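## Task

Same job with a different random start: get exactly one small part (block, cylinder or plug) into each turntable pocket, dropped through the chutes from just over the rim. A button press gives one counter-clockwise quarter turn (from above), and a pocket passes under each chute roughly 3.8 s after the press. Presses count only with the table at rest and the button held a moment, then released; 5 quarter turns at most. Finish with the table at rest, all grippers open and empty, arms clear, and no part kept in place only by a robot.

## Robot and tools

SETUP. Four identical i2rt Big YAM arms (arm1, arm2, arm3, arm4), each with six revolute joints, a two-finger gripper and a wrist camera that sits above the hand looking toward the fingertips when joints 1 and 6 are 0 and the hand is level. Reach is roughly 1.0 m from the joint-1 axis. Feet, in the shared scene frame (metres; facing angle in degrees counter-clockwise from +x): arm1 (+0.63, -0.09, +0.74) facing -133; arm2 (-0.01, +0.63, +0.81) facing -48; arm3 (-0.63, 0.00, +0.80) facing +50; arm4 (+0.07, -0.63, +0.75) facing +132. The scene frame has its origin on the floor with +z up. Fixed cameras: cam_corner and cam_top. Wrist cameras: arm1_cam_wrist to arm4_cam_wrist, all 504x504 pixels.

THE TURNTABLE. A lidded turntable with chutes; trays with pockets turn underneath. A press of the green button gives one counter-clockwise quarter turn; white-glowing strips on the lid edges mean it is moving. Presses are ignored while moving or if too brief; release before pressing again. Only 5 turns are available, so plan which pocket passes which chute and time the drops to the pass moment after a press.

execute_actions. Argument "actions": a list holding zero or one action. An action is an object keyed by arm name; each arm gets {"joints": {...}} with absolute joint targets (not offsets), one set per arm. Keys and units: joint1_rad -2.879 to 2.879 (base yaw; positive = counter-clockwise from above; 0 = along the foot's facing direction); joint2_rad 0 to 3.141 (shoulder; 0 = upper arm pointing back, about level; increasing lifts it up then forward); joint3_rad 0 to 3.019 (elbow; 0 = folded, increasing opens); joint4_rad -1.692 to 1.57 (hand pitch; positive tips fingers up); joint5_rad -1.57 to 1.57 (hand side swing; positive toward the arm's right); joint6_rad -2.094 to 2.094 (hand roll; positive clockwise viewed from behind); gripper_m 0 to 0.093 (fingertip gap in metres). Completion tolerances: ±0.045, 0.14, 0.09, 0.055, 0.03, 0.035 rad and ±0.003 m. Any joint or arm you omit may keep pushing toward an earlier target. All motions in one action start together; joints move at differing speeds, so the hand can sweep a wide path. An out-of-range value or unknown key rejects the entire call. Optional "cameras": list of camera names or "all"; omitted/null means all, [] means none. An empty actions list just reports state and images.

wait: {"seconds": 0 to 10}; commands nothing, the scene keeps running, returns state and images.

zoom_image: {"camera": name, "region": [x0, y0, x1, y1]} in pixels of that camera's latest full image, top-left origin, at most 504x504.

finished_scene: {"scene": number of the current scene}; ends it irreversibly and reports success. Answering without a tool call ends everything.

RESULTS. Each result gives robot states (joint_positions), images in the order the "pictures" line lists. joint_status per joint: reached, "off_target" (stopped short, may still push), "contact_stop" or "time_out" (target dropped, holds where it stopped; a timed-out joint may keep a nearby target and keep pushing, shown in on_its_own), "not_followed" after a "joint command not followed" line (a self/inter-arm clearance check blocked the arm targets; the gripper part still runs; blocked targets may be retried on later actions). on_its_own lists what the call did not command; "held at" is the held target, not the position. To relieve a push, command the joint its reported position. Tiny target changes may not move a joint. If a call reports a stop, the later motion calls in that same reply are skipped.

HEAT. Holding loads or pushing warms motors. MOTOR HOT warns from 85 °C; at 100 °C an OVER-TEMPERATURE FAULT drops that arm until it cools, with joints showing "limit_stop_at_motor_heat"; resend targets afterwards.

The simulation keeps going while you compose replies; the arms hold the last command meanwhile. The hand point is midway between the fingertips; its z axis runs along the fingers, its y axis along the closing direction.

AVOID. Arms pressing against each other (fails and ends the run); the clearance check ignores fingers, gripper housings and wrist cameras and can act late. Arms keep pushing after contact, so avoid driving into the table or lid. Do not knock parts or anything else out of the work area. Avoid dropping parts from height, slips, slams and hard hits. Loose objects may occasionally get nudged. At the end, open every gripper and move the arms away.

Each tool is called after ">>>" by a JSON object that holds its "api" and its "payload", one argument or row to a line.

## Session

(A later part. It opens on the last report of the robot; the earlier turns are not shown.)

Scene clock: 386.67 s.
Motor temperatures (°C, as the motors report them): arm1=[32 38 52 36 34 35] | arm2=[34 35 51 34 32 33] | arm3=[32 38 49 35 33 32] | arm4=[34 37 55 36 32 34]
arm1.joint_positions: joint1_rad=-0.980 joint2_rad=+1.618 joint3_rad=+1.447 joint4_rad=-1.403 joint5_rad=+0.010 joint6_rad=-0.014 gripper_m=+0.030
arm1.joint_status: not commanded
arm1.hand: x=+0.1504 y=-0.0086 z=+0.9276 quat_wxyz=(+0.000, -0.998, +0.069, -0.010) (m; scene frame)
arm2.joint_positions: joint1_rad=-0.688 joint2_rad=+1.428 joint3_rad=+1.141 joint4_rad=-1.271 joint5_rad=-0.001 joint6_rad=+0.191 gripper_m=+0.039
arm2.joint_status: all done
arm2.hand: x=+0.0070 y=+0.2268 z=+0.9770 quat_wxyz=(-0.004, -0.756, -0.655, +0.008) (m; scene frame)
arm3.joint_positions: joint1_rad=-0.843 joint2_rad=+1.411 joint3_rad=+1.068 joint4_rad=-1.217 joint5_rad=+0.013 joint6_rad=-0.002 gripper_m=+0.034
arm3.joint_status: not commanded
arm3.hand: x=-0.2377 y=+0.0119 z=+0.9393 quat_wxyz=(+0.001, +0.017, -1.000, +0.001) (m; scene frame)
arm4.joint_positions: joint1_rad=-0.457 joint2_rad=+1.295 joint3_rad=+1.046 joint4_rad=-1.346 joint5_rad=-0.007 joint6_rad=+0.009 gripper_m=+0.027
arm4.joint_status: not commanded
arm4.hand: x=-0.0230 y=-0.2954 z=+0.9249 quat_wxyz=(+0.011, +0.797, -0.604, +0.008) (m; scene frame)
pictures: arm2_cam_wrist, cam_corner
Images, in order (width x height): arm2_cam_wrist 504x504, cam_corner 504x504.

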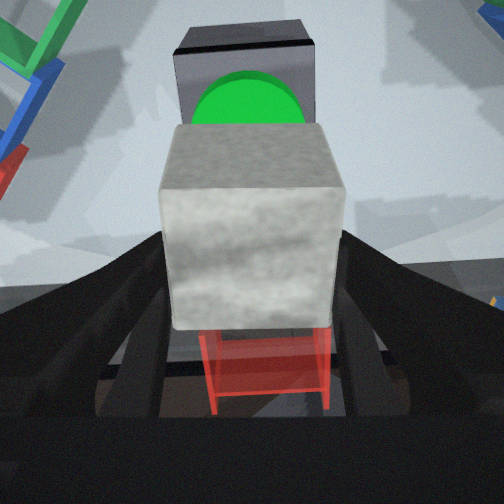

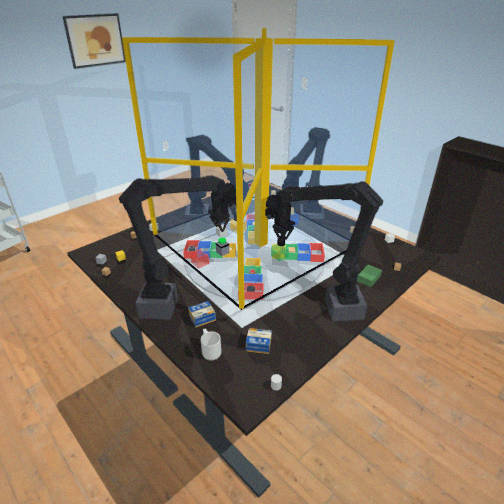

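>>> {"api": "execute_actions", "payload": {
  "actions": [
    {"arm2":{"joints":{"joint2_rad":1.575}}}
  ],
  "cameras": []
}}

>>> {"api": "wait", "payload": {
  "seconds": 3.2
}}

>>> {"api": "execute_actions", "payload": {
  "actions": [
    {"arm1":{"joints":{"gripper_m":0.055}},"arm4":{"joints":{"gripper_m":0.055}},"arm2":{"joints":{"joint2_rad":1.35}}}
  ],
  "cameras": ["cam_top","arm1_cam_wrist","arm4_cam_wrist","arm2_cam_wrist"]
}}

Scene clock: 402.73 s.
Motor temperatures (°C, as the motors report them): arm1=[32 38 53 36 34 35] | arm2=[34 36 53 34 32 33] | arm3=[32 38 49 35 33 32] | arm4=[34 37 55 36 32 34]
arm1.joint_positions: joint1_rad=-0.980 joint2_rad=+1.618 joint3_rad=+1.447 joint4_rad=-1.403 joint5_rad=+0.010 joint6_rad=-0.014 gripper_m=+0.030
arm1.joint_status: not commanded
arm1.hand: x=+0.1504 y=-0.0086 z=+0.9276 quat_wxyz=(+0.000, -0.998, +0.069, -0.010) (m; scene frame)
arm2.joint_positions: joint1_rad=-0.688 joint2_rad=+1.540 joint3_rad=+1.158 joint4_rad=-1.284 joint5_rad=-0.003 joint6_rad=+0.191 gripper_m=+0.039
arm2.joint_status: all done
arm2.hand: x=+0.0072 y=+0.2218 z=+0.9404 quat_wxyz=(+0.037, -0.755, -0.654, -0.026) (m; scene frame)
arm3.joint_positions: joint1_rad=-0.843 joint2_rad=+1.411 joint3_rad=+1.068 joint4_rad=-1.217 joint5_rad=+0.013 joint6_rad=-0.002 gripper_m=+0.034
arm3.joint_status: not commanded
arm3.hand: x=-0.2377 y=+0.0119 z=+0.9393 quat_wxyz=(+0.001, +0.017, -1.000, +0.001) (m; scene frame)
arm4.joint_positions: joint1_rad=-0.457 joint2_rad=+1.295 joint3_rad=+1.046 joint4_rad=-1.346 joint5_rad=-0.007 joint6_rad=+0.009 gripper_m=+0.027
arm4.joint_status: not commanded
arm4.hand: x=-0.0230 y=-0.2954 z=+0.9249 quat_wxyz=(+0.011, +0.797, -0.604, +0.008) (m; scene frame)
pictures: none
No camera images: the call's "cameras" was empty. Leave "cameras" out to get every camera's image.

Scene clock: 405.93 s.
Motor temperatures (°C, as the motors report them): arm1=[32 38 53 36 34 35] | arm2=[34 36 52 34 32 33] | arm3=[32 38 49 35 33 32] | arm4=[34 37 55 36 32 34]
arm1.joint_positions: joint1_rad=-0.980 joint2_rad=+1.618 joint3_rad=+1.447 joint4_rad=-1.403 joint5_rad=+0.010 joint6_rad=-0.014 gripper_m=+0.030
arm1.joint_status: not commanded
arm1.hand: x=+0.1504 y=-0.0086 z=+0.9276 quat_wxyz=(+0.000, -0.998, +0.069, -0.010) (m; scene frame)
arm2.joint_positions: joint1_rad=-0.688 joint2_rad=+1.540 joint3_rad=+1.158 joint4_rad=-1.284 joint5_rad=-0.003 joint6_rad=+0.191 gripper_m=+0.039
arm2.joint_status: all done
arm2.hand: x=+0.0072 y=+0.2218 z=+0.9404 quat_wxyz=(+0.037, -0.755, -0.654, -0.026) (m; scene frame)
arm3.joint_positions: joint1_rad=-0.843 joint2_rad=+1.411 joint3_rad=+1.068 joint4_rad=-1.217 joint5_rad=+0.013 joint6_rad=-0.002 gripper_m=+0.034
arm3.joint_status: not commanded
arm3.hand: x=-0.2377 y=+0.0119 z=+0.9393 quat_wxyz=(+0.001, +0.017, -1.000, +0.001) (m; scene frame)
arm4.joint_positions: joint1_rad=-0.457 joint2_rad=+1.295 joint3_rad=+1.046 joint4_rad=-1.346 joint5_rad=-0.007 joint6_rad=+0.009 gripper_m=+0.027
arm4.joint_status: not commanded
arm4.hand: x=-0.0230 y=-0.2954 z=+0.9249 quat_wxyz=(+0.011, +0.797, -0.604, +0.008) (m; scene frame)
wait: 3.20 s; at rest by 0.27 s
pictures: arm1_cam_wrist, arm2_cam_wrist, arm3_cam_wrist, arm4_cam_wrist, cam_corner, cam_top
Images, in order (width x height): arm1_cam_wrist 504x504, arm2_cam_wrist 504x504, arm3_cam_wrist 504x504, arm4_cam_wrist 504x504, cam_corner 504x504, cam_top 504x504.

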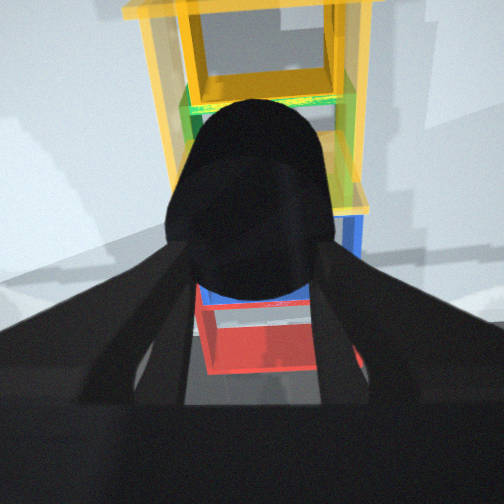

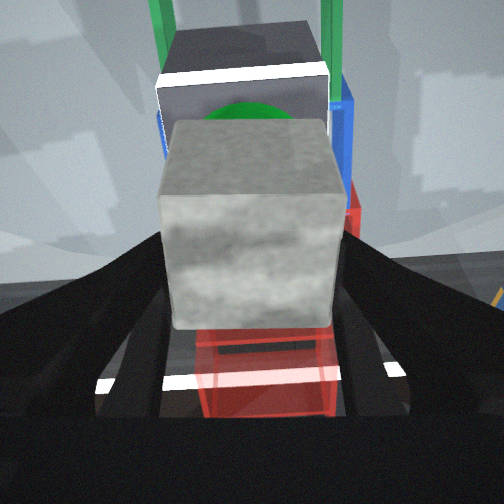

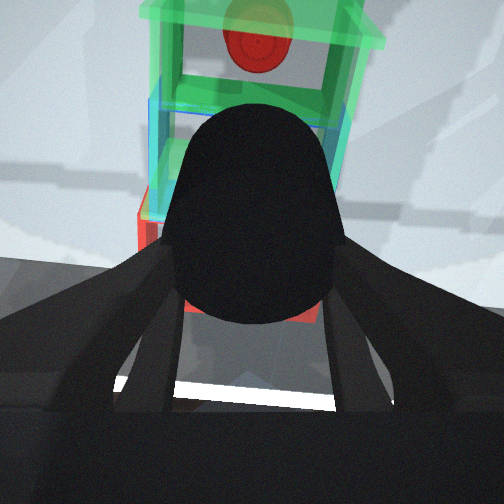

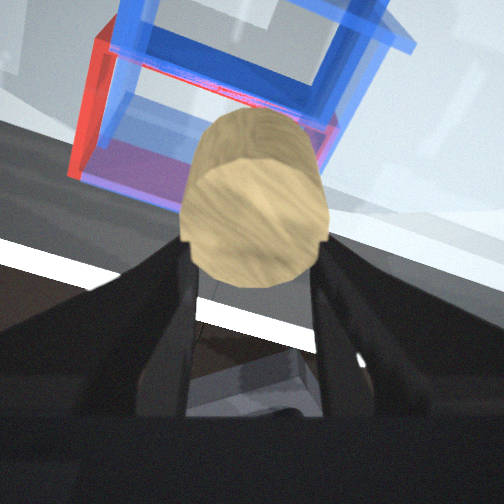

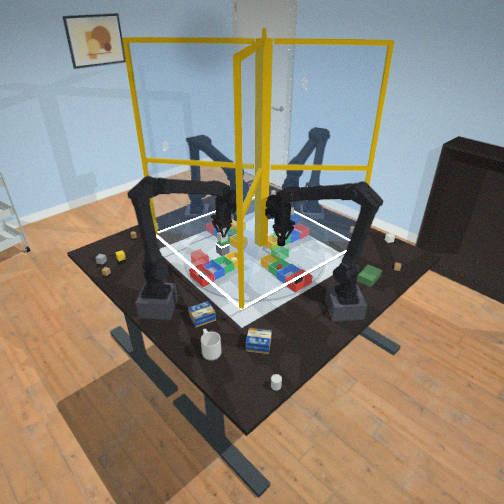

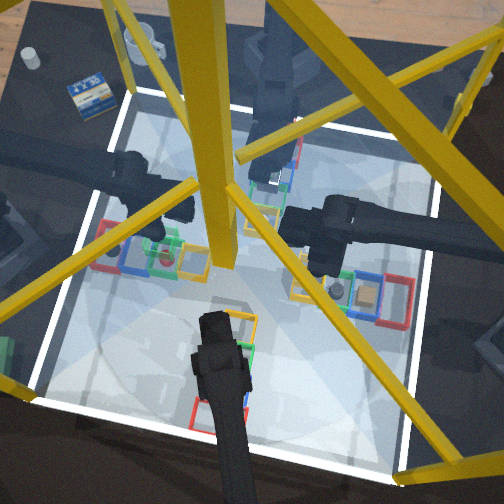

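Scene clock: 407.13 s.
Motor temperatures (°C, as the motors report them): arm1=[32 38 53 36 34 35] | arm2=[34 36 52 34 32 33] | arm3=[32 38 49 35 33 32] | arm4=[34 37 55 36 32 34]
arm1.joint_positions: joint1_rad=-0.980 joint2_rad=+1.618 joint3_rad=+1.447 joint4_rad=-1.403 joint5_rad=+0.010 joint6_rad=-0.014 gripper_m=+0.055
arm1.joint_status: all done
arm1.hand: x=+0.1504 y=-0.0086 z=+0.9276 quat_wxyz=(+0.000, -0.998, +0.069, -0.010) (m; scene frame)
arm2.joint_positions: joint1_rad=-0.688 joint2_rad=+1.342 joint3_rad=+1.158 joint4_rad=-1.284 joint5_rad=-0.003 joint6_rad=+0.191 gripper_m=+0.039
arm2.joint_status: all done
arm2.hand: x=+0.0075 y=+0.2285 z=+1.0167 quat_wxyz=(-0.041, -0.755, -0.654, +0.035) (m; scene frame)
arm3.joint_positions: joint1_rad=-0.843 joint2_rad=+1.411 joint3_rad=+1.068 joint4_rad=-1.217 joint5_rad=+0.013 joint6_rad=-0.002 gripper_m=+0.034
arm3.joint_status: not commanded
arm3.hand: x=-0.2377 y=+0.0119 z=+0.9393 quat_wxyz=(+0.001, +0.017, -1.000, +0.001) (m; scene frame)
arm4.joint_positions: joint1_rad=-0.457 joint2_rad=+1.295 joint3_rad=+1.046 joint4_rad=-1.346 joint5_rad=-0.007 joint6_rad=+0.009 gripper_m=+0.055
arm4.joint_status: all done
arm4.hand: x=-0.0230 y=-0.2954 z=+0.9249 quat_wxyz=(+0.011, +0.797, -0.604, +0.008) (m; scene frame)
pictures: arm1_cam_wrist, arm2_cam_wrist, arm4_cam_wrist, cam_top
Images, in order (width x height): arm1_cam_wrist 504x504, arm2_cam_wrist 504x504, arm4_cam_wrist 504x504, cam_top 504x504.

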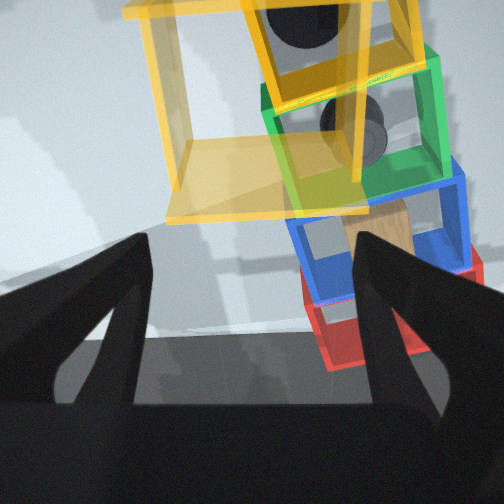

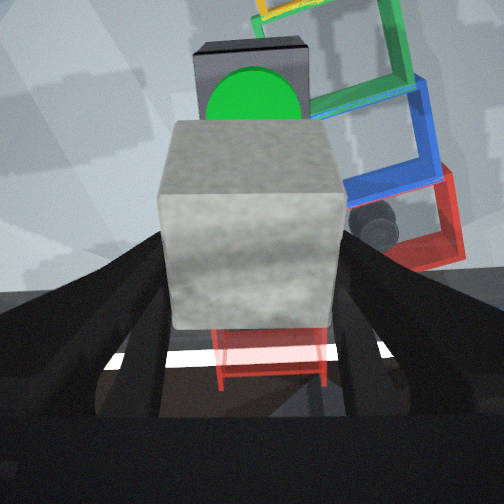

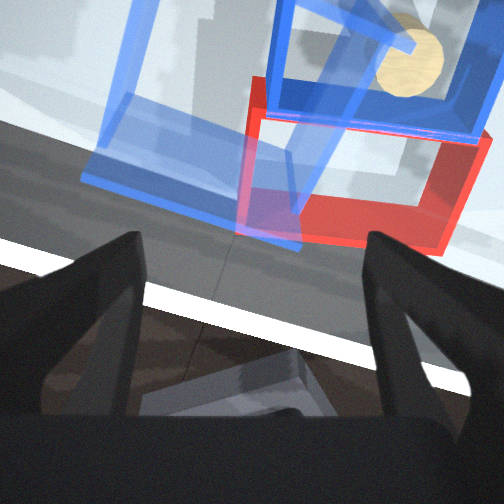

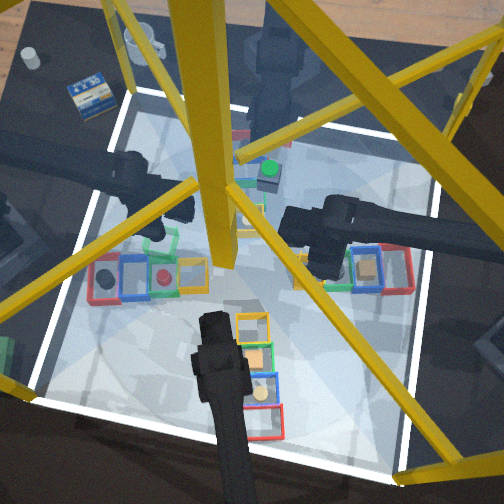

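>>> {"api": "execute_actions", "payload": {
  "actions": [
    {"arm1":{"joints":{"joint2_rad":1.3}},"arm4":{"joints":{"joint2_rad":1.0}}}
  ],
  "cameras": []
}}

>>> {"api": "execute_actions", "payload": {
  "actions": [
    {"arm1":{"joints":{"joint2_rad":0.8,"joint3_rad":1.0,"joint4_rad":-1.6}},"arm4":{"joints":{"joint2_rad":0.8,"joint3_rad":1.0,"joint4_rad":-1.6}}}
  ],
  "cameras": []
}}

>>> {"api": "execute_actions", "payload": {
  "actions": [
    {"arm1":{"joints":{"joint1_rad":0.42,"gripper_m":0.075}},"arm4":{"joints":{"joint1_rad":0.80,"gripper_m":0.075}}}
  ],
  "cameras": ["arm1_cam_wrist","arm4_cam_wrist","cam_corner"]
}}

Scene clock: 420.07 s.
Motor temperatures (°C, as the motors report them): arm1=[32 38 53 36 34 35] | arm2=[34 35 52 34 32 33] | arm3=[32 38 50 35 33 32] | arm4=[34 37 56 36 32 34]
arm1.joint_positions: joint1_rad=-0.980 joint2_rad=+1.287 joint3_rad=+1.463 joint4_rad=-1.403 joint5_rad=+0.010 joint6_rad=-0.014 gripper_m=+0.055
arm1.joint_status: all done
arm1.hand: x=+0.1910 y=-0.0135 z=+1.0821 quat_wxyz=(+0.015, -0.984, +0.070, +0.163) (m; scene frame)
arm2.joint_positions: joint1_rad=-0.688 joint2_rad=+1.342 joint3_rad=+1.158 joint4_rad=-1.284 joint5_rad=-0.003 joint6_rad=+0.191 gripper_m=+0.039
arm2.joint_status: not commanded
arm2.hand: x=+0.0075 y=+0.2285 z=+1.0167 quat_wxyz=(-0.041, -0.755, -0.654, +0.035) (m; scene frame)
arm3.joint_positions: joint1_rad=-0.843 joint2_rad=+1.411 joint3_rad=+1.068 joint4_rad=-1.217 joint5_rad=+0.013 joint6_rad=-0.002 gripper_m=+0.034
arm3.joint_status: not commanded
arm3.hand: x=-0.2377 y=+0.0119 z=+0.9393 quat_wxyz=(+0.001, +0.017, -1.000, +0.001) (m; scene frame)
arm4.joint_positions: joint1_rad=-0.457 joint2_rad=+0.991 joint3_rad=+1.059 joint4_rad=-1.346 joint5_rad=-0.007 joint6_rad=+0.009 gripper_m=+0.055
arm4.joint_status: all done
arm4.hand: x=-0.0160 y=-0.3192 z=+1.0266 quat_wxyz=(-0.084, +0.789, -0.597, -0.119) (m; scene frame)
pictures: none
No camera images: the call's "cameras" was empty. Leave "cameras" out to get every camera's image.

Scene clock: 421.33 s.
Motor temperatures (°C, as the motors report them): arm1=[32 38 52 36 34 35] | arm2=[34 35 52 34 32 33] | arm3=[32 38 50 35 33 32] | arm4=[34 37 55 36 32 34]
arm1.joint_positions: joint1_rad=-0.980 joint2_rad=+0.789 joint3_rad=+1.013 joint4_rad=-1.588 joint5_rad=+0.010 joint6_rad=-0.014 gripper_m=+0.055
arm1.joint_status: all done
arm1.hand: x=+0.4030 y=-0.0467 z=+1.0283 quat_wxyz=(+0.009, -0.993, +0.070, +0.095) (m; scene frame)
arm2.joint_positions: joint1_rad=-0.688 joint2_rad=+1.342 joint3_rad=+1.158 joint4_rad=-1.284 joint5_rad=-0.003 joint6_rad=+0.191 gripper_m=+0.039
arm2.joint_status: not commanded
arm2.hand: x=+0.0075 y=+0.2285 z=+1.0167 quat_wxyz=(-0.041, -0.755, -0.654, +0.035) (m; scene frame)
arm3.joint_positions: joint1_rad=-0.843 joint2_rad=+1.411 joint3_rad=+1.068 joint4_rad=-1.217 joint5_rad=+0.013 joint6_rad=-0.002 gripper_m=+0.034
arm3.joint_status: not commanded
arm3.hand: x=-0.2377 y=+0.0119 z=+0.9393 quat_wxyz=(+0.001, +0.017, -1.000, +0.001) (m; scene frame)
arm4.joint_positions: joint1_rad=-0.457 joint2_rad=+0.790 joint3_rad=+1.001 joint4_rad=-1.592 joint5_rad=-0.007 joint6_rad=+0.009 gripper_m=+0.055
arm4.joint_status: all done
arm4.hand: x=+0.0119 y=-0.4151 z=+1.0377 quat_wxyz=(-0.053, +0.794, -0.601, -0.078) (m; scene frame)
pictures: none
No camera images: the call's "cameras" was empty. Leave "cameras" out to get every camera's image.

Scene clock: 423.03 s.
Motor temperatures (°C, as the motors report them): arm1=[32 38 52 36 34 35] | arm2=[34 35 52 34 32 33] | arm3=[32 38 50 35 33 32] | arm4=[34 36 55 36 32 34]
arm1.joint_positions: joint1_rad=+0.416 joint2_rad=+0.791 joint3_rad=+1.013 joint4_rad=-1.588 joint5_rad=+0.010 joint6_rad=-0.014 gripper_m=+0.075
arm1.joint_status: all done
arm1.hand: x=+0.5512 y=-0.2968 z=+1.0327 quat_wxyz=(-0.063, -0.805, -0.583, +0.084) (m; scene frame)
arm2.joint_positions: joint1_rad=-0.688 joint2_rad=+1.342 joint3_rad=+1.158 joint4_rad=-1.284 joint5_rad=-0.003 joint6_rad=+0.191 gripper_m=+0.039
arm2.joint_status: not commanded
arm2.hand: x=+0.0075 y=+0.2285 z=+1.0167 quat_wxyz=(-0.041, -0.755, -0.654, +0.035) (m; scene frame)
arm3.joint_positions: joint1_rad=-0.843 joint2_rad=+1.411 joint3_rad=+1.068 joint4_rad=-1.217 joint5_rad=+0.013 joint6_rad=-0.002 gripper_m=+0.034
arm3.joint_status: not commanded
arm3.hand: x=-0.2377 y=+0.0119 z=+0.9393 quat_wxyz=(+0.001, +0.017, -1.000, +0.001) (m; scene frame)
arm4.joint_positions: joint1_rad=+0.790 joint2_rad=+0.791 joint3_rad=+1.001 joint4_rad=-1.592 joint5_rad=-0.007 joint6_rad=+0.009 gripper_m=+0.075
arm4.joint_status: all done
arm4.hand: x=-0.1486 y=-0.6213 z=+1.0378 quat_wxyz=(+0.003, +0.995, -0.024, -0.095) (m; scene frame)
pictures: arm1_cam_wrist, arm4_cam_wrist, cam_corner
Images, in order (width x height): arm1_cam_wrist 504x504, arm4_cam_wrist 504x504, cam_corner 504x504.

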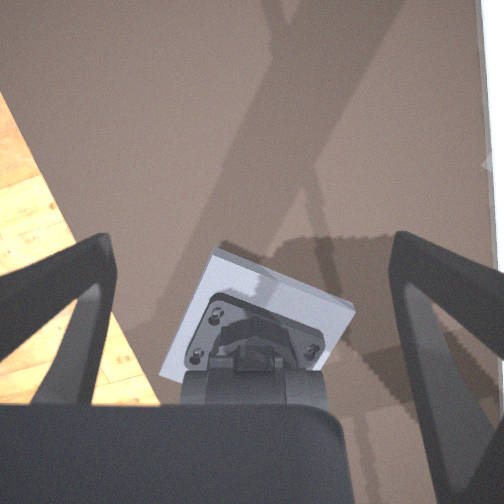

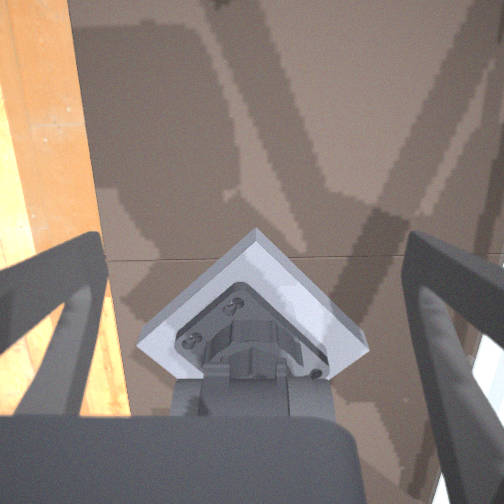

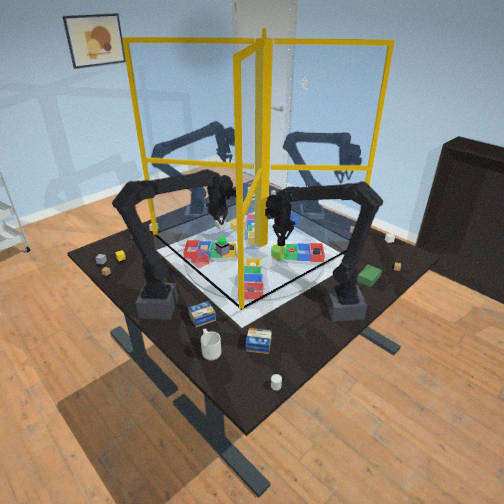

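>>> {"api": "execute_actions", "payload": {
  "actions": [
    {"arm1":{"joints":{"joint2_rad":1.39,"joint3_rad":1.21,"joint4_rad":-1.345}},"arm4":{"joints":{"joint2_rad":1.13,"joint3_rad":0.91,"joint4_rad":-1.33}}}
  ],
  "cameras": ["arm1_cam_wrist","arm4_cam_wrist"]
}}

Scene clock: 432.63 s.
Motor temperatures (°C, as the motors report them): arm1=[32 37 51 35 34 35] | arm2=[34 35 52 34 32 33] | arm3=[32 38 50 35 33 32] | arm4=[34 36 52 36 32 34]
arm1.joint_positions: joint1_rad=+0.416 joint2_rad=+1.397 joint3_rad=+1.189 joint4_rad=-1.359 joint5_rad=+0.010 joint6_rad=-0.014 gripper_m=+0.075
arm1.joint_status: all done
arm1.hand: x=+0.4973 y=-0.4604 z=+0.9332 quat_wxyz=(-0.005, -0.809, -0.588, +0.002) (m; scene frame)
arm2.joint_positions: joint1_rad=-0.688 joint2_rad=+1.342 joint3_rad=+1.158 joint4_rad=-1.284 joint5_rad=-0.003 joint6_rad=+0.191 gripper_m=+0.039
arm2.joint_status: not commanded
arm2.hand: x=+0.0075 y=+0.2285 z=+1.0167 quat_wxyz=(-0.041, -0.755, -0.654, +0.035) (m; scene frame)
arm3.joint_positions: joint1_rad=-0.843 joint2_rad=+1.411 joint3_rad=+1.068 joint4_rad=-1.217 joint5_rad=+0.013 joint6_rad=-0.002 gripper_m=+0.034
arm3.joint_status: not commanded
arm3.hand: x=-0.2377 y=+0.0119 z=+0.9393 quat_wxyz=(+0.001, +0.017, -1.000, +0.001) (m; scene frame)
arm4.joint_positions: joint1_rad=+0.790 joint2_rad=+1.143 joint3_rad=+0.911 joint4_rad=-1.340 joint5_rad=-0.007 joint6_rad=+0.009 gripper_m=+0.075
arm4.joint_status: all done
arm4.hand: x=-0.2227 y=-0.6184 z=+0.9214 quat_wxyz=(+0.005, +1.000, -0.025, +0.001) (m; scene frame)
pictures: arm1_cam_wrist, arm4_cam_wrist
Images, in order (width x height): arm1_cam_wrist 504x504, arm4_cam_wrist 504x504.

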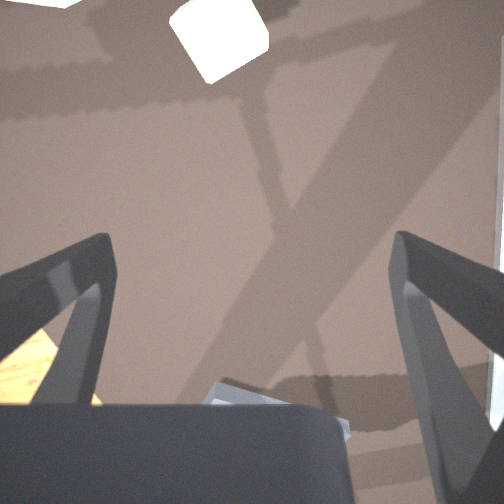

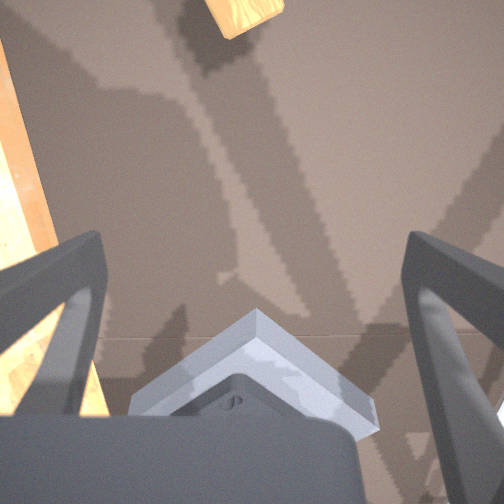

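>>> {"api": "execute_actions", "payload": {
  "actions": [
    {"arm1":{"joints":{"joint1_rad":0.465,"joint2_rad":1.535,"joint3_rad":1.02,"joint4_rad":-1.045,"joint6_rad":-0.48}},"arm4":{"joints":{"joint1_rad":0.81,"joint2_rad":1.32,"joint3_rad":0.75,"joint4_rad":-0.985,"joint6_rad":-0.47}}}
  ],
  "cameras": ["arm1_cam_wrist","arm4_cam_wrist"]
}}

Scene clock: 444.83 s.
Motor temperatures (°C, as the motors report them): arm1=[32 37 51 35 34 35] | arm2=[34 35 52 34 32 33] | arm3=[32 38 50 35 33 32] | arm4=[34 36 51 36 32 34]
arm1.joint_positions: joint1_rad=+0.465 joint2_rad=+1.543 joint3_rad=+1.018 joint4_rad=-1.062 joint5_rad=+0.010 joint6_rad=-0.471 gripper_m=+0.075
arm1.joint_status: all done
arm1.hand: x=+0.5152 y=-0.4751 z=+0.8167 quat_wxyz=(-0.001, -0.636, -0.772, -0.006) (m; scene frame)
arm2.joint_positions: joint1_rad=-0.688 joint2_rad=+1.342 joint3_rad=+1.158 joint4_rad=-1.284 joint5_rad=-0.003 joint6_rad=+0.191 gripper_m=+0.039
arm2.joint_status: not commanded
arm2.hand: x=+0.0075 y=+0.2285 z=+1.0167 quat_wxyz=(-0.041, -0.755, -0.654, +0.035) (m; scene frame)
arm3.joint_positions: joint1_rad=-0.843 joint2_rad=+1.411 joint3_rad=+1.068 joint4_rad=-1.217 joint5_rad=+0.013 joint6_rad=-0.002 gripper_m=+0.034
arm3.joint_status: not commanded
arm3.hand: x=-0.2377 y=+0.0119 z=+0.9393 quat_wxyz=(+0.001, +0.017, -1.000, +0.001) (m; scene frame)
arm4.joint_positions: joint1_rad=+0.796 joint2_rad=+1.338 joint3_rad=+0.744 joint4_rad=-0.997 joint5_rad=-0.007 joint6_rad=-0.454 gripper_m=+0.075
arm4.joint_status: all done
arm4.hand: x=-0.2371 y=-0.6197 z=+0.8071 quat_wxyz=(+0.007, +0.978, +0.208, +0.009) (m; scene frame)
pictures: arm1_cam_wrist, arm4_cam_wrist
Images, in order (width x height): arm1_cam_wrist 504x504, arm4_cam_wrist 504x504.

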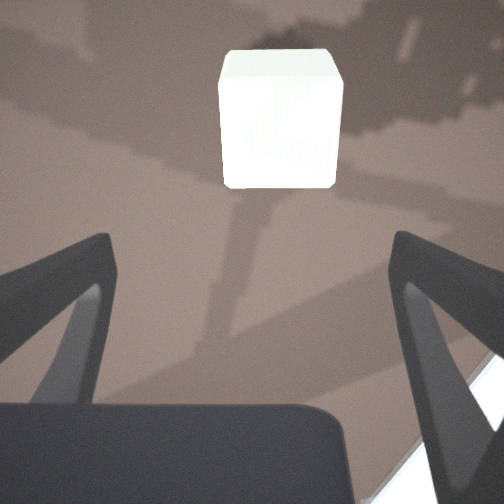

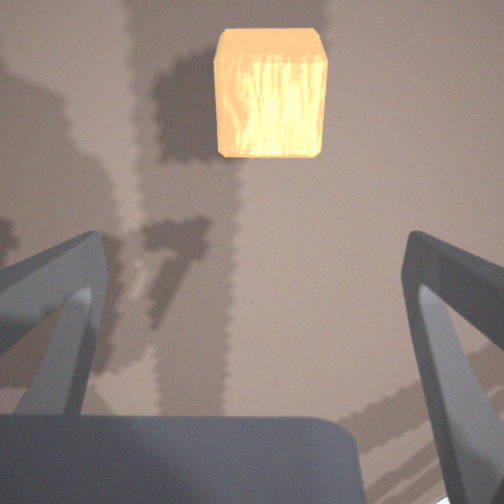

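>>> {"api": "execute_actions", "payload": {
  "actions": [
    {"arm1":{"joints":{"joint1_rad":0.45,"joint2_rad":1.66,"joint3_rad":0.97,"joint4_rad":-0.857}},"arm4":{"joints":{"joint2_rad":1.48,"joint3_rad":0.71,"joint4_rad":-0.77}}}
  ],
  "cameras": ["arm1_cam_wrist","arm4_cam_wrist"]
}}

Scene clock: 460.90 s.
Motor temperatures (°C, as the motors report them): arm1=[32 38 49 36 34 35] | arm2=[34 35 53 34 32 33] | arm3=[32 38 50 35 33 32] | arm4=[34 36 50 36 32 34]
arm1.joint_positions: joint1_rad=+0.458 joint2_rad=+1.654 joint3_rad=+0.978 joint4_rad=-0.874 joint5_rad=+0.010 joint6_rad=-0.472 gripper_m=+0.075
arm1.joint_status: all done
arm1.hand: x=+0.5082 y=-0.4923 z=+0.7603 quat_wxyz=(-0.008, -0.638, -0.770, +0.011) (m; scene frame)
arm2.joint_positions: joint1_rad=-0.688 joint2_rad=+1.342 joint3_rad=+1.158 joint4_rad=-1.284 joint5_rad=-0.003 joint6_rad=+0.191 gripper_m=+0.039
arm2.joint_status: not commanded
arm2.hand: x=+0.0075 y=+0.2285 z=+1.0167 quat_wxyz=(-0.041, -0.755, -0.654, +0.035) (m; scene frame)
arm3.joint_positions: joint1_rad=-0.843 joint2_rad=+1.411 joint3_rad=+1.068 joint4_rad=-1.217 joint5_rad=+0.013 joint6_rad=-0.002 gripper_m=+0.034
arm3.joint_status: not commanded
arm3.hand: x=-0.2377 y=+0.0119 z=+0.9393 quat_wxyz=(+0.001, +0.017, -1.000, +0.001) (m; scene frame)
arm4.joint_positions: joint1_rad=+0.796 joint2_rad=+1.487 joint3_rad=+0.713 joint4_rad=-0.783 joint5_rad=-0.007 joint6_rad=-0.455 gripper_m=+0.075
arm4.joint_status: all done
arm4.hand: x=-0.2594 y=-0.6190 z=+0.7526 quat_wxyz=(+0.003, +0.978, +0.208, -0.008) (m; scene frame)
pictures: arm1_cam_wrist, arm4_cam_wrist
Images, in order (width x height): arm1_cam_wrist 504x504, arm4_cam_wrist 504x504.

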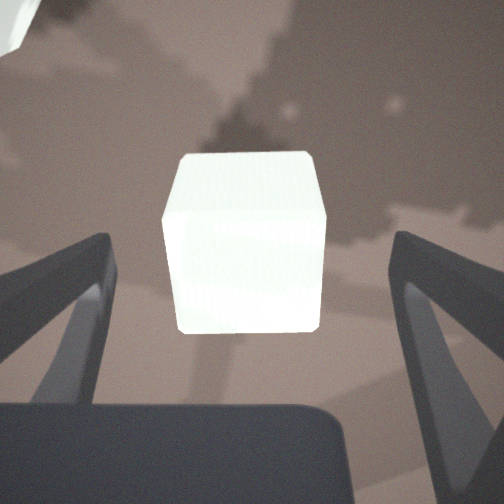

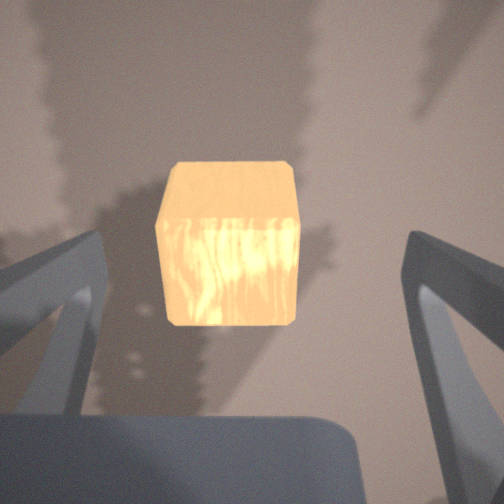

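>>> {"api": "execute_actions", "payload": {
  "actions": [
    {"arm1":{"joints":{"joint2_rad":1.685}},"arm4":{"joints":{"joint2_rad":1.513}}}
  ],
  "cameras": ["arm1_cam_wrist","arm4_cam_wrist"]
}}

Scene clock: 469.97 s.
Motor temperatures (°C, as the motors report them): arm1=[32 38 48 36 34 35] | arm2=[34 35 53 34 32 33] | arm3=[32 38 50 35 33 32] | arm4=[34 36 49 36 32 34]
arm1.joint_positions: joint1_rad=+0.458 joint2_rad=+1.655 joint3_rad=+0.978 joint4_rad=-0.874 joint5_rad=+0.010 joint6_rad=-0.472 gripper_m=+0.075
arm1.joint_status: all done
arm1.hand: x=+0.5082 y=-0.4922 z=+0.7601 quat_wxyz=(-0.008, -0.638, -0.770, +0.011) (m; scene frame)
arm2.joint_positions: joint1_rad=-0.688 joint2_rad=+1.342 joint3_rad=+1.158 joint4_rad=-1.284 joint5_rad=-0.003 joint6_rad=+0.191 gripper_m=+0.039
arm2.joint_status: not commanded
arm2.hand: x=+0.0075 y=+0.2285 z=+1.0167 quat_wxyz=(-0.041, -0.755, -0.654, +0.035) (m; scene frame)
arm3.joint_positions: joint1_rad=-0.843 joint2_rad=+1.411 joint3_rad=+1.068 joint4_rad=-1.217 joint5_rad=+0.013 joint6_rad=-0.002 gripper_m=+0.034
arm3.joint_status: not commanded
arm3.hand: x=-0.2377 y=+0.0119 z=+0.9393 quat_wxyz=(+0.001, +0.017, -1.000, +0.001) (m; scene frame)
arm4.joint_positions: joint1_rad=+0.796 joint2_rad=+1.501 joint3_rad=+0.713 joint4_rad=-0.783 joint5_rad=-0.007 joint6_rad=-0.455 gripper_m=+0.075
arm4.joint_status: all done
arm4.hand: x=-0.2577 y=-0.6191 z=+0.7485 quat_wxyz=(+0.004, +0.978, +0.208, -0.001) (m; scene frame)
pictures: arm1_cam_wrist, arm4_cam_wrist
Images, in order (width x height): arm1_cam_wrist 504x504, arm4_cam_wrist 504x504.

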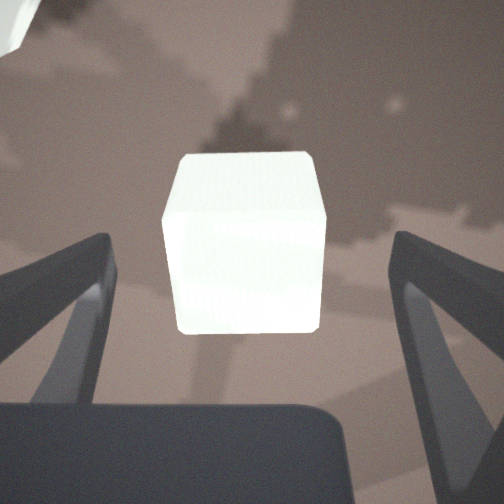

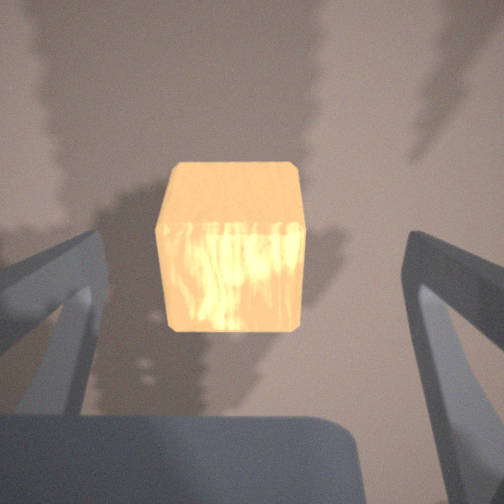

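>>> {"api": "execute_actions", "payload": {
  "actions": [
    {"arm1":{"joints":{"joint2_rad":1.70}},"arm4":{"joints":{"gripper_m":0.015}}}
  ],
  "cameras": ["arm1_cam_wrist","arm4_cam_wrist"]
}}

Scene clock: 477.37 s.
Motor temperatures (°C, as the motors report them): arm1=[32 37 48 36 34 35] | arm2=[34 35 53 34 32 33] | arm3=[32 38 50 35 33 32] | arm4=[34 36 48 36 32 34]
arm1.joint_positions: joint1_rad=+0.458 joint2_rad=+1.674 joint3_rad=+0.978 joint4_rad=-0.874 joint5_rad=+0.010 joint6_rad=-0.472 gripper_m=+0.075
arm1.joint_status: all done
arm1.hand: x=+0.5090 y=-0.4901 z=+0.7521 quat_wxyz=(-0.004, -0.638, -0.770, +0.002) (m; scene frame)
arm2.joint_positions: joint1_rad=-0.688 joint2_rad=+1.342 joint3_rad=+1.158 joint4_rad=-1.284 joint5_rad=-0.003 joint6_rad=+0.191 gripper_m=+0.039
arm2.joint_status: not commanded
arm2.hand: x=+0.0075 y=+0.2285 z=+1.0167 quat_wxyz=(-0.041, -0.755, -0.654, +0.035) (m; scene frame)
arm3.joint_positions: joint1_rad=-0.843 joint2_rad=+1.411 joint3_rad=+1.068 joint4_rad=-1.217 joint5_rad=+0.013 joint6_rad=-0.002 gripper_m=+0.034
arm3.joint_status: not commanded
arm3.hand: x=-0.2377 y=+0.0119 z=+0.9393 quat_wxyz=(+0.001, +0.017, -1.000, +0.001) (m; scene frame)
arm4.joint_positions: joint1_rad=+0.796 joint2_rad=+1.501 joint3_rad=+0.713 joint4_rad=-0.782 joint5_rad=-0.007 joint6_rad=-0.456 gripper_m=+0.031
arm4.joint_status: gripper_m off_target (ended at +0.031, target +0.015)
arm4.hand: x=-0.2578 y=-0.6191 z=+0.7485 quat_wxyz=(+0.004, +0.978, +0.209, -0.002) (m; scene frame)
pictures: arm1_cam_wrist, arm4_cam_wrist
Images, in order (width x height): arm1_cam_wrist 504x504, arm4_cam_wrist 504x504.

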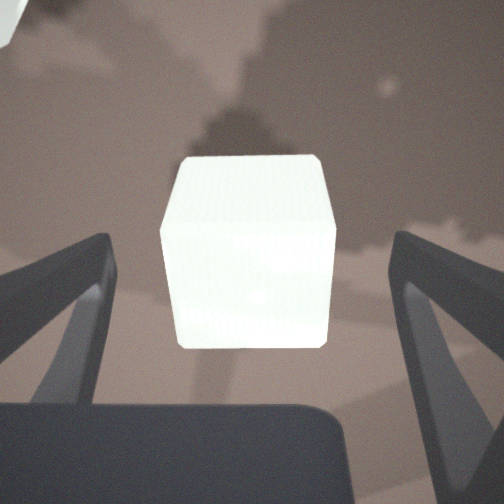

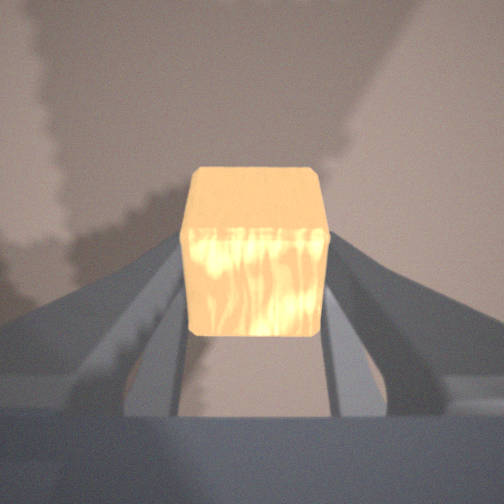

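>>> {"api": "execute_actions", "payload": {
  "actions": [
    {"arm1":{"joints":{"gripper_m":0.02}},"arm4":{"joints":{"joint2_rad":1.15}}}
  ],
  "cameras": ["arm1_cam_wrist","arm4_cam_wrist"]
}}

>>> {"api": "execute_actions", "payload": {
  "actions": [
    {"arm1":{"joints":{"joint2_rad":1.35}},"arm4":{"joints":{"joint2_rad":0.8,"joint3_rad":1.0,"joint4_rad":-1.6}}}
  ],
  "cameras": ["arm1_cam_wrist"]
}}

>>> {"api": "execute_actions", "payload": {
  "actions": [
    {"arm1":{"joints":{"joint2_rad":0.8,"joint3_rad":1.0,"joint4_rad":-1.6}},"arm4":{"joints":{"joint1_rad":-0.462,"joint6_rad":0.36}}}
  ],
  "cameras": ["arm1_cam_wrist","arm4_cam_wrist"]
}}

Scene clock: 488.93 s.
Motor temperatures (°C, as the motors report them): arm1=[32 37 47 36 34 35] | arm2=[34 35 53 34 32 33] | arm3=[32 38 51 35 33 32] | arm4=[34 36 48 36 32 34]
arm1.joint_positions: joint1_rad=+0.458 joint2_rad=+1.674 joint3_rad=+0.978 joint4_rad=-0.874 joint5_rad=+0.010 joint6_rad=-0.472 gripper_m=+0.039
arm1.joint_status: gripper_m off_target (ended at +0.039, target +0.020)
arm1.hand: x=+0.5090 y=-0.4901 z=+0.7521 quat_wxyz=(-0.004, -0.638, -0.770, +0.002) (m; scene frame)
arm2.joint_positions: joint1_rad=-0.688 joint2_rad=+1.342 joint3_rad=+1.158 joint4_rad=-1.284 joint5_rad=-0.003 joint6_rad=+0.191 gripper_m=+0.039
arm2.joint_status: not commanded
arm2.hand: x=+0.0075 y=+0.2285 z=+1.0167 quat_wxyz=(-0.041, -0.755, -0.654, +0.035) (m; scene frame)
arm3.joint_positions: joint1_rad=-0.843 joint2_rad=+1.411 joint3_rad=+1.068 joint4_rad=-1.217 joint5_rad=+0.013 joint6_rad=-0.002 gripper_m=+0.034
arm3.joint_status: not commanded
arm3.hand: x=-0.2377 y=+0.0119 z=+0.9393 quat_wxyz=(+0.001, +0.017, -1.000, +0.001) (m; scene frame)
arm4.joint_positions: joint1_rad=+0.796 joint2_rad=+1.141 joint3_rad=+0.711 joint4_rad=-0.782 joint5_rad=-0.007 joint6_rad=-0.456 gripper_m=+0.031
arm4.joint_status: all done
arm4.hand: x=-0.2843 y=-0.6179 z=+0.8657 quat_wxyz=(-0.039, +0.962, +0.206, -0.175) (m; scene frame)
pictures: arm1_cam_wrist, arm4_cam_wrist
Images, in order (width x height): arm1_cam_wrist 504x504, arm4_cam_wrist 504x504.

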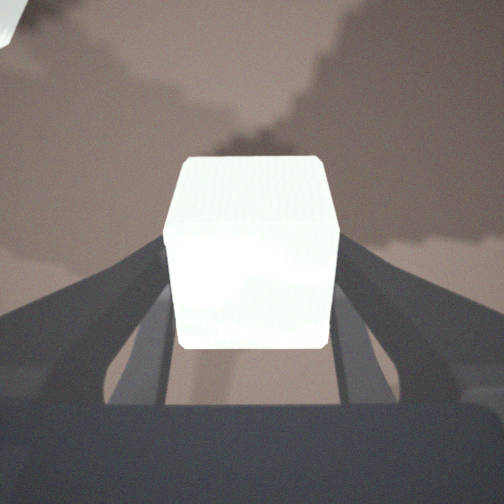

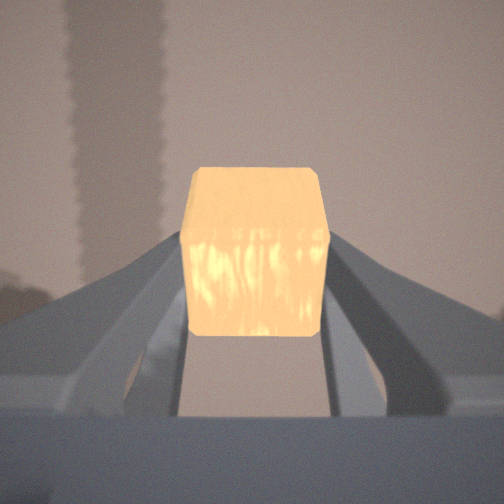

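Scene clock: 490.37 s.
Motor temperatures (°C, as the motors report them): arm1=[32 37 48 36 34 35] | arm2=[34 35 53 34 32 33] | arm3=[32 38 51 35 33 32] | arm4=[34 36 48 36 32 34]
arm1.joint_positions: joint1_rad=+0.458 joint2_rad=+1.332 joint3_rad=+0.970 joint4_rad=-0.873 joint5_rad=+0.010 joint6_rad=-0.472 gripper_m=+0.039
arm1.joint_status: all done
arm1.hand: x=+0.5029 y=-0.5030 z=+0.8902 quat_wxyz=(-0.070, -0.631, -0.757, +0.155) (m; scene frame)
arm2.joint_positions: joint1_rad=-0.688 joint2_rad=+1.342 joint3_rad=+1.158 joint4_rad=-1.284 joint5_rad=-0.003 joint6_rad=+0.191 gripper_m=+0.039
arm2.joint_status: not commanded
arm2.hand: x=+0.0075 y=+0.2285 z=+1.0167 quat_wxyz=(-0.041, -0.755, -0.654, +0.035) (m; scene frame)
arm3.joint_positions: joint1_rad=-0.843 joint2_rad=+1.411 joint3_rad=+1.068 joint4_rad=-1.217 joint5_rad=+0.013 joint6_rad=-0.002 gripper_m=+0.034
arm3.joint_status: not commanded
arm3.hand: x=-0.2377 y=+0.0119 z=+0.9393 quat_wxyz=(+0.001, +0.017, -1.000, +0.001) (m; scene frame)
arm4.joint_positions: joint1_rad=+0.796 joint2_rad=+0.796 joint3_rad=+0.979 joint4_rad=-1.591 joint5_rad=-0.007 joint6_rad=-0.456 gripper_m=+0.031
arm4.joint_status: all done
arm4.hand: x=-0.1457 y=-0.6226 z=+1.0273 quat_wxyz=(-0.015, +0.975, +0.208, -0.080) (m; scene frame)
pictures: arm1_cam_wrist
Images, in order (width x height): arm1_cam_wrist 504x504.

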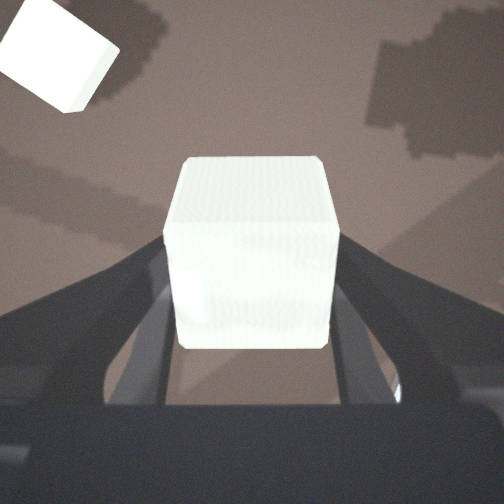

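Scene clock: 492.13 s.
Motor temperatures (°C, as the motors report them): arm1=[32 37 48 36 34 35] | arm2=[34 35 53 34 32 33] | arm3=[32 38 51 35 33 32] | arm4=[34 36 49 36 32 34]
arm1.joint_positions: joint1_rad=+0.458 joint2_rad=+0.790 joint3_rad=+0.970 joint4_rad=-1.584 joint5_rad=+0.010 joint6_rad=-0.472 gripper_m=+0.039
arm1.joint_status: all done
arm1.hand: x=+0.5622 y=-0.2940 z=+1.0152 quat_wxyz=(-0.037, -0.637, -0.766, +0.078) (m; scene frame)
arm2.joint_positions: joint1_rad=-0.688 joint2_rad=+1.342 joint3_rad=+1.158 joint4_rad=-1.284 joint5_rad=-0.003 joint6_rad=+0.191 gripper_m=+0.039
arm2.joint_status: not commanded
arm2.hand: x=+0.0075 y=+0.2285 z=+1.0167 quat_wxyz=(-0.041, -0.755, -0.654, +0.035) (m; scene frame)
arm3.joint_positions: joint1_rad=-0.843 joint2_rad=+1.411 joint3_rad=+1.068 joint4_rad=-1.217 joint5_rad=+0.013 joint6_rad=-0.002 gripper_m=+0.034
arm3.joint_status: not commanded
arm3.hand: x=-0.2377 y=+0.0119 z=+0.9393 quat_wxyz=(+0.001, +0.017, -1.000, +0.001) (m; scene frame)
arm4.joint_positions: joint1_rad=-0.453 joint2_rad=+0.796 joint3_rad=+0.979 joint4_rad=-1.591 joint5_rad=-0.007 joint6_rad=+0.344 gripper_m=+0.031
arm4.joint_status: all done
arm4.hand: x=+0.0117 y=-0.4180 z=+1.0269 quat_wxyz=(-0.033, +0.684, -0.725, -0.074) (m; scene frame)
pictures: arm1_cam_wrist, arm4_cam_wrist
Images, in order (width x height): arm1_cam_wrist 504x504, arm4_cam_wrist 504x504.

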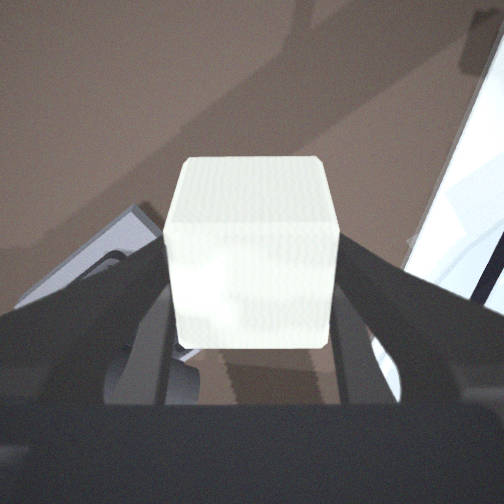

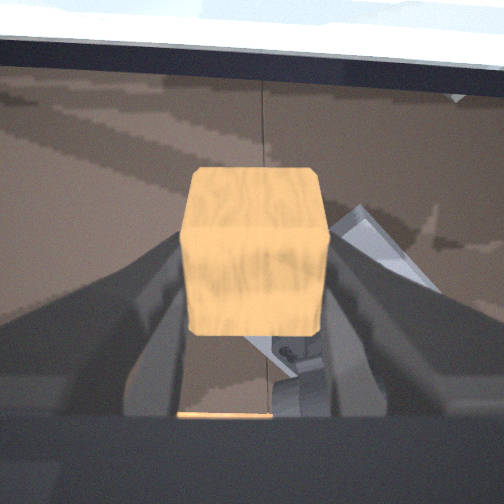

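>>> {"api": "execute_actions", "payload": {
  "actions": [
    {"arm1":{"joints":{"joint1_rad":-0.975,"joint6_rad":-0.06}},"arm4":{"joints":{"joint1_rad":-0.445,"joint2_rad":1.32,"joint3_rad":1.125,"joint4_rad":-1.31,"joint6_rad":0.39}}}
  ],
  "cameras": ["arm4_cam_wrist"]
}}

>>> {"api": "execute_actions", "payload": {
  "actions": [
    {"arm1":{"joints":{"joint2_rad":1.3,"joint3_rad":1.555,"joint4_rad":-1.40}}}
  ],
  "cameras": []
}}

>>> {"api": "execute_actions", "payload": {
  "actions": [
    {"arm1":{"joints":{"joint2_rad":1.66}}}
  ],
  "cameras": ["arm1_cam_wrist","arm4_cam_wrist"]
}}

Scene clock: 513.40 s.
Motor temperatures (°C, as the motors report them): arm1=[32 36 51 35 34 35] | arm2=[34 35 53 34 32 33] | arm3=[32 38 51 35 33 32] | arm4=[34 36 51 36 32 34]
arm1.joint_positions: joint1_rad=-0.971 joint2_rad=+0.792 joint3_rad=+0.970 joint4_rad=-1.584 joint5_rad=+0.011 joint6_rad=-0.068 gripper_m=+0.039
arm1.joint_status: all done
arm1.hand: x=+0.4084 y=-0.0495 z=+1.0101 quat_wxyz=(+0.009, -0.996, +0.039, +0.074) (m; scene frame)
arm2.joint_positions: joint1_rad=-0.688 joint2_rad=+1.342 joint3_rad=+1.158 joint4_rad=-1.284 joint5_rad=-0.003 joint6_rad=+0.191 gripper_m=+0.039
arm2.joint_status: not commanded
arm2.hand: x=+0.0075 y=+0.2285 z=+1.0167 quat_wxyz=(-0.041, -0.755, -0.654, +0.035) (m; scene frame)
arm3.joint_positions: joint1_rad=-0.843 joint2_rad=+1.411 joint3_rad=+1.068 joint4_rad=-1.217 joint5_rad=+0.013 joint6_rad=-0.002 gripper_m=+0.034
arm3.joint_status: not commanded
arm3.hand: x=-0.2377 y=+0.0119 z=+0.9393 quat_wxyz=(+0.001, +0.017, -1.000, +0.001) (m; scene frame)
arm4.joint_positions: joint1_rad=-0.453 joint2_rad=+1.339 joint3_rad=+1.090 joint4_rad=-1.320 joint5_rad=-0.007 joint6_rad=+0.375 gripper_m=+0.031
arm4.joint_status: all done
arm4.hand: x=-0.0310 y=-0.2734 z=+0.9261 quat_wxyz=(+0.003, +0.675, -0.738, -0.002) (m; scene frame)
pictures: arm4_cam_wrist
Images, in order (width x height): arm4_cam_wrist 504x504.

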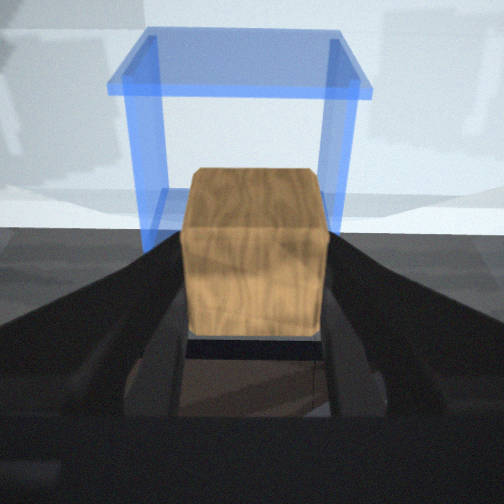

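Scene clock: 514.73 s.
Motor temperatures (°C, as the motors report them): arm1=[32 36 52 35 34 35] | arm2=[34 35 53 34 32 33] | arm3=[32 38 51 35 33 32] | arm4=[34 36 51 36 32 34]
arm1.joint_positions: joint1_rad=-0.971 joint2_rad=+1.300 joint3_rad=+1.500 joint4_rad=-1.413 joint5_rad=+0.011 joint6_rad=-0.068 gripper_m=+0.039
arm1.joint_status: all done
arm1.hand: x=+0.1836 y=-0.0162 z=+1.0928 quat_wxyz=(+0.019, -0.985, +0.039, +0.170) (m; scene frame)
arm2.joint_positions: joint1_rad=-0.688 joint2_rad=+1.342 joint3_rad=+1.158 joint4_rad=-1.284 joint5_rad=-0.003 joint6_rad=+0.191 gripper_m=+0.039
arm2.joint_status: not commanded
arm2.hand: x=+0.0075 y=+0.2285 z=+1.0167 quat_wxyz=(-0.041, -0.755, -0.654, +0.035) (m; scene frame)
arm3.joint_positions: joint1_rad=-0.843 joint2_rad=+1.411 joint3_rad=+1.068 joint4_rad=-1.217 joint5_rad=+0.013 joint6_rad=-0.002 gripper_m=+0.034
arm3.joint_status: not commanded
arm3.hand: x=-0.2377 y=+0.0119 z=+0.9393 quat_wxyz=(+0.001, +0.017, -1.000, +0.001) (m; scene frame)
arm4.joint_positions: joint1_rad=-0.453 joint2_rad=+1.339 joint3_rad=+1.090 joint4_rad=-1.320 joint5_rad=-0.007 joint6_rad=+0.375 gripper_m=+0.031
arm4.joint_status: not commanded
arm4.hand: x=-0.0310 y=-0.2734 z=+0.9261 quat_wxyz=(+0.003, +0.675, -0.738, -0.002) (m; scene frame)
pictures: none
No camera images: the call's "cameras" was empty. Leave "cameras" out to get every camera's image.

Scene clock: 516.07 s.
Motor temperatures (°C, as the motors report them): arm1=[32 36 52 35 34 35] | arm2=[34 35 53 34 32 33] | arm3=[32 38 51 35 33 32] | arm4=[34 36 51 36 32 34]
arm1.joint_positions: joint1_rad=-0.971 joint2_rad=+1.669 joint3_rad=+1.527 joint4_rad=-1.412 joint5_rad=+0.011 joint6_rad=-0.068 gripper_m=+0.039
arm1.joint_status: all done
arm1.hand: x=+0.1242 y=-0.0089 z=+0.9335 quat_wxyz=(+0.001, -0.999, +0.038, +0.001) (m; scene frame)
arm2.joint_positions: joint1_rad=-0.688 joint2_rad=+1.342 joint3_rad=+1.158 joint4_rad=-1.284 joint5_rad=-0.003 joint6_rad=+0.191 gripper_m=+0.039
arm2.joint_status: not commanded
arm2.hand: x=+0.0075 y=+0.2285 z=+1.0167 quat_wxyz=(-0.041, -0.755, -0.654, +0.035) (m; scene frame)
arm3.joint_positions: joint1_rad=-0.843 joint2_rad=+1.411 joint3_rad=+1.068 joint4_rad=-1.217 joint5_rad=+0.013 joint6_rad=-0.002 gripper_m=+0.034
arm3.joint_status: not commanded
arm3.hand: x=-0.2377 y=+0.0119 z=+0.9393 quat_wxyz=(+0.001, +0.017, -1.000, +0.001) (m; scene frame)
arm4.joint_positions: joint1_rad=-0.453 joint2_rad=+1.339 joint3_rad=+1.090 joint4_rad=-1.320 joint5_rad=-0.007 joint6_rad=+0.375 gripper_m=+0.031
arm4.joint_status: not commanded
arm4.hand: x=-0.0310 y=-0.2734 z=+0.9261 quat_wxyz=(+0.003, +0.675, -0.738, -0.002) (m; scene frame)
pictures: arm1_cam_wrist, arm4_cam_wrist
Images, in order (width x height): arm1_cam_wrist 504x504, arm4_cam_wrist 504x504.

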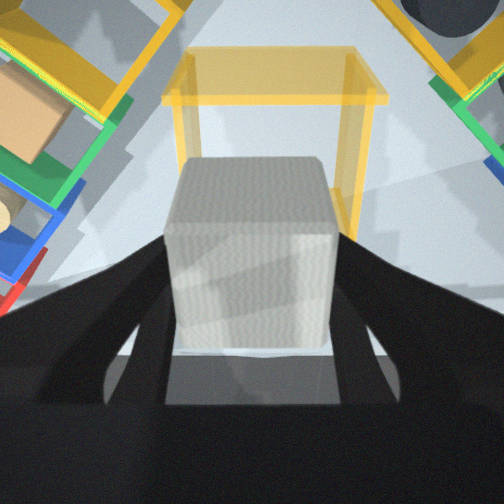

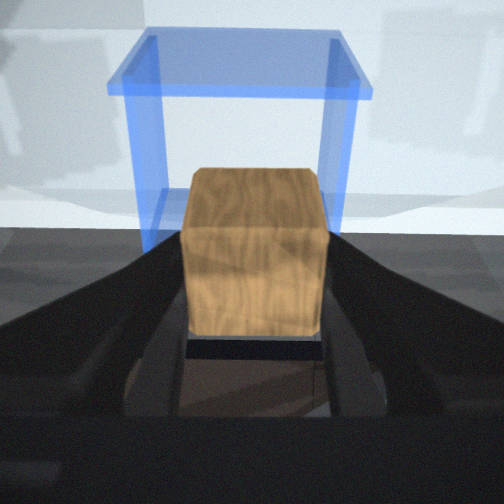

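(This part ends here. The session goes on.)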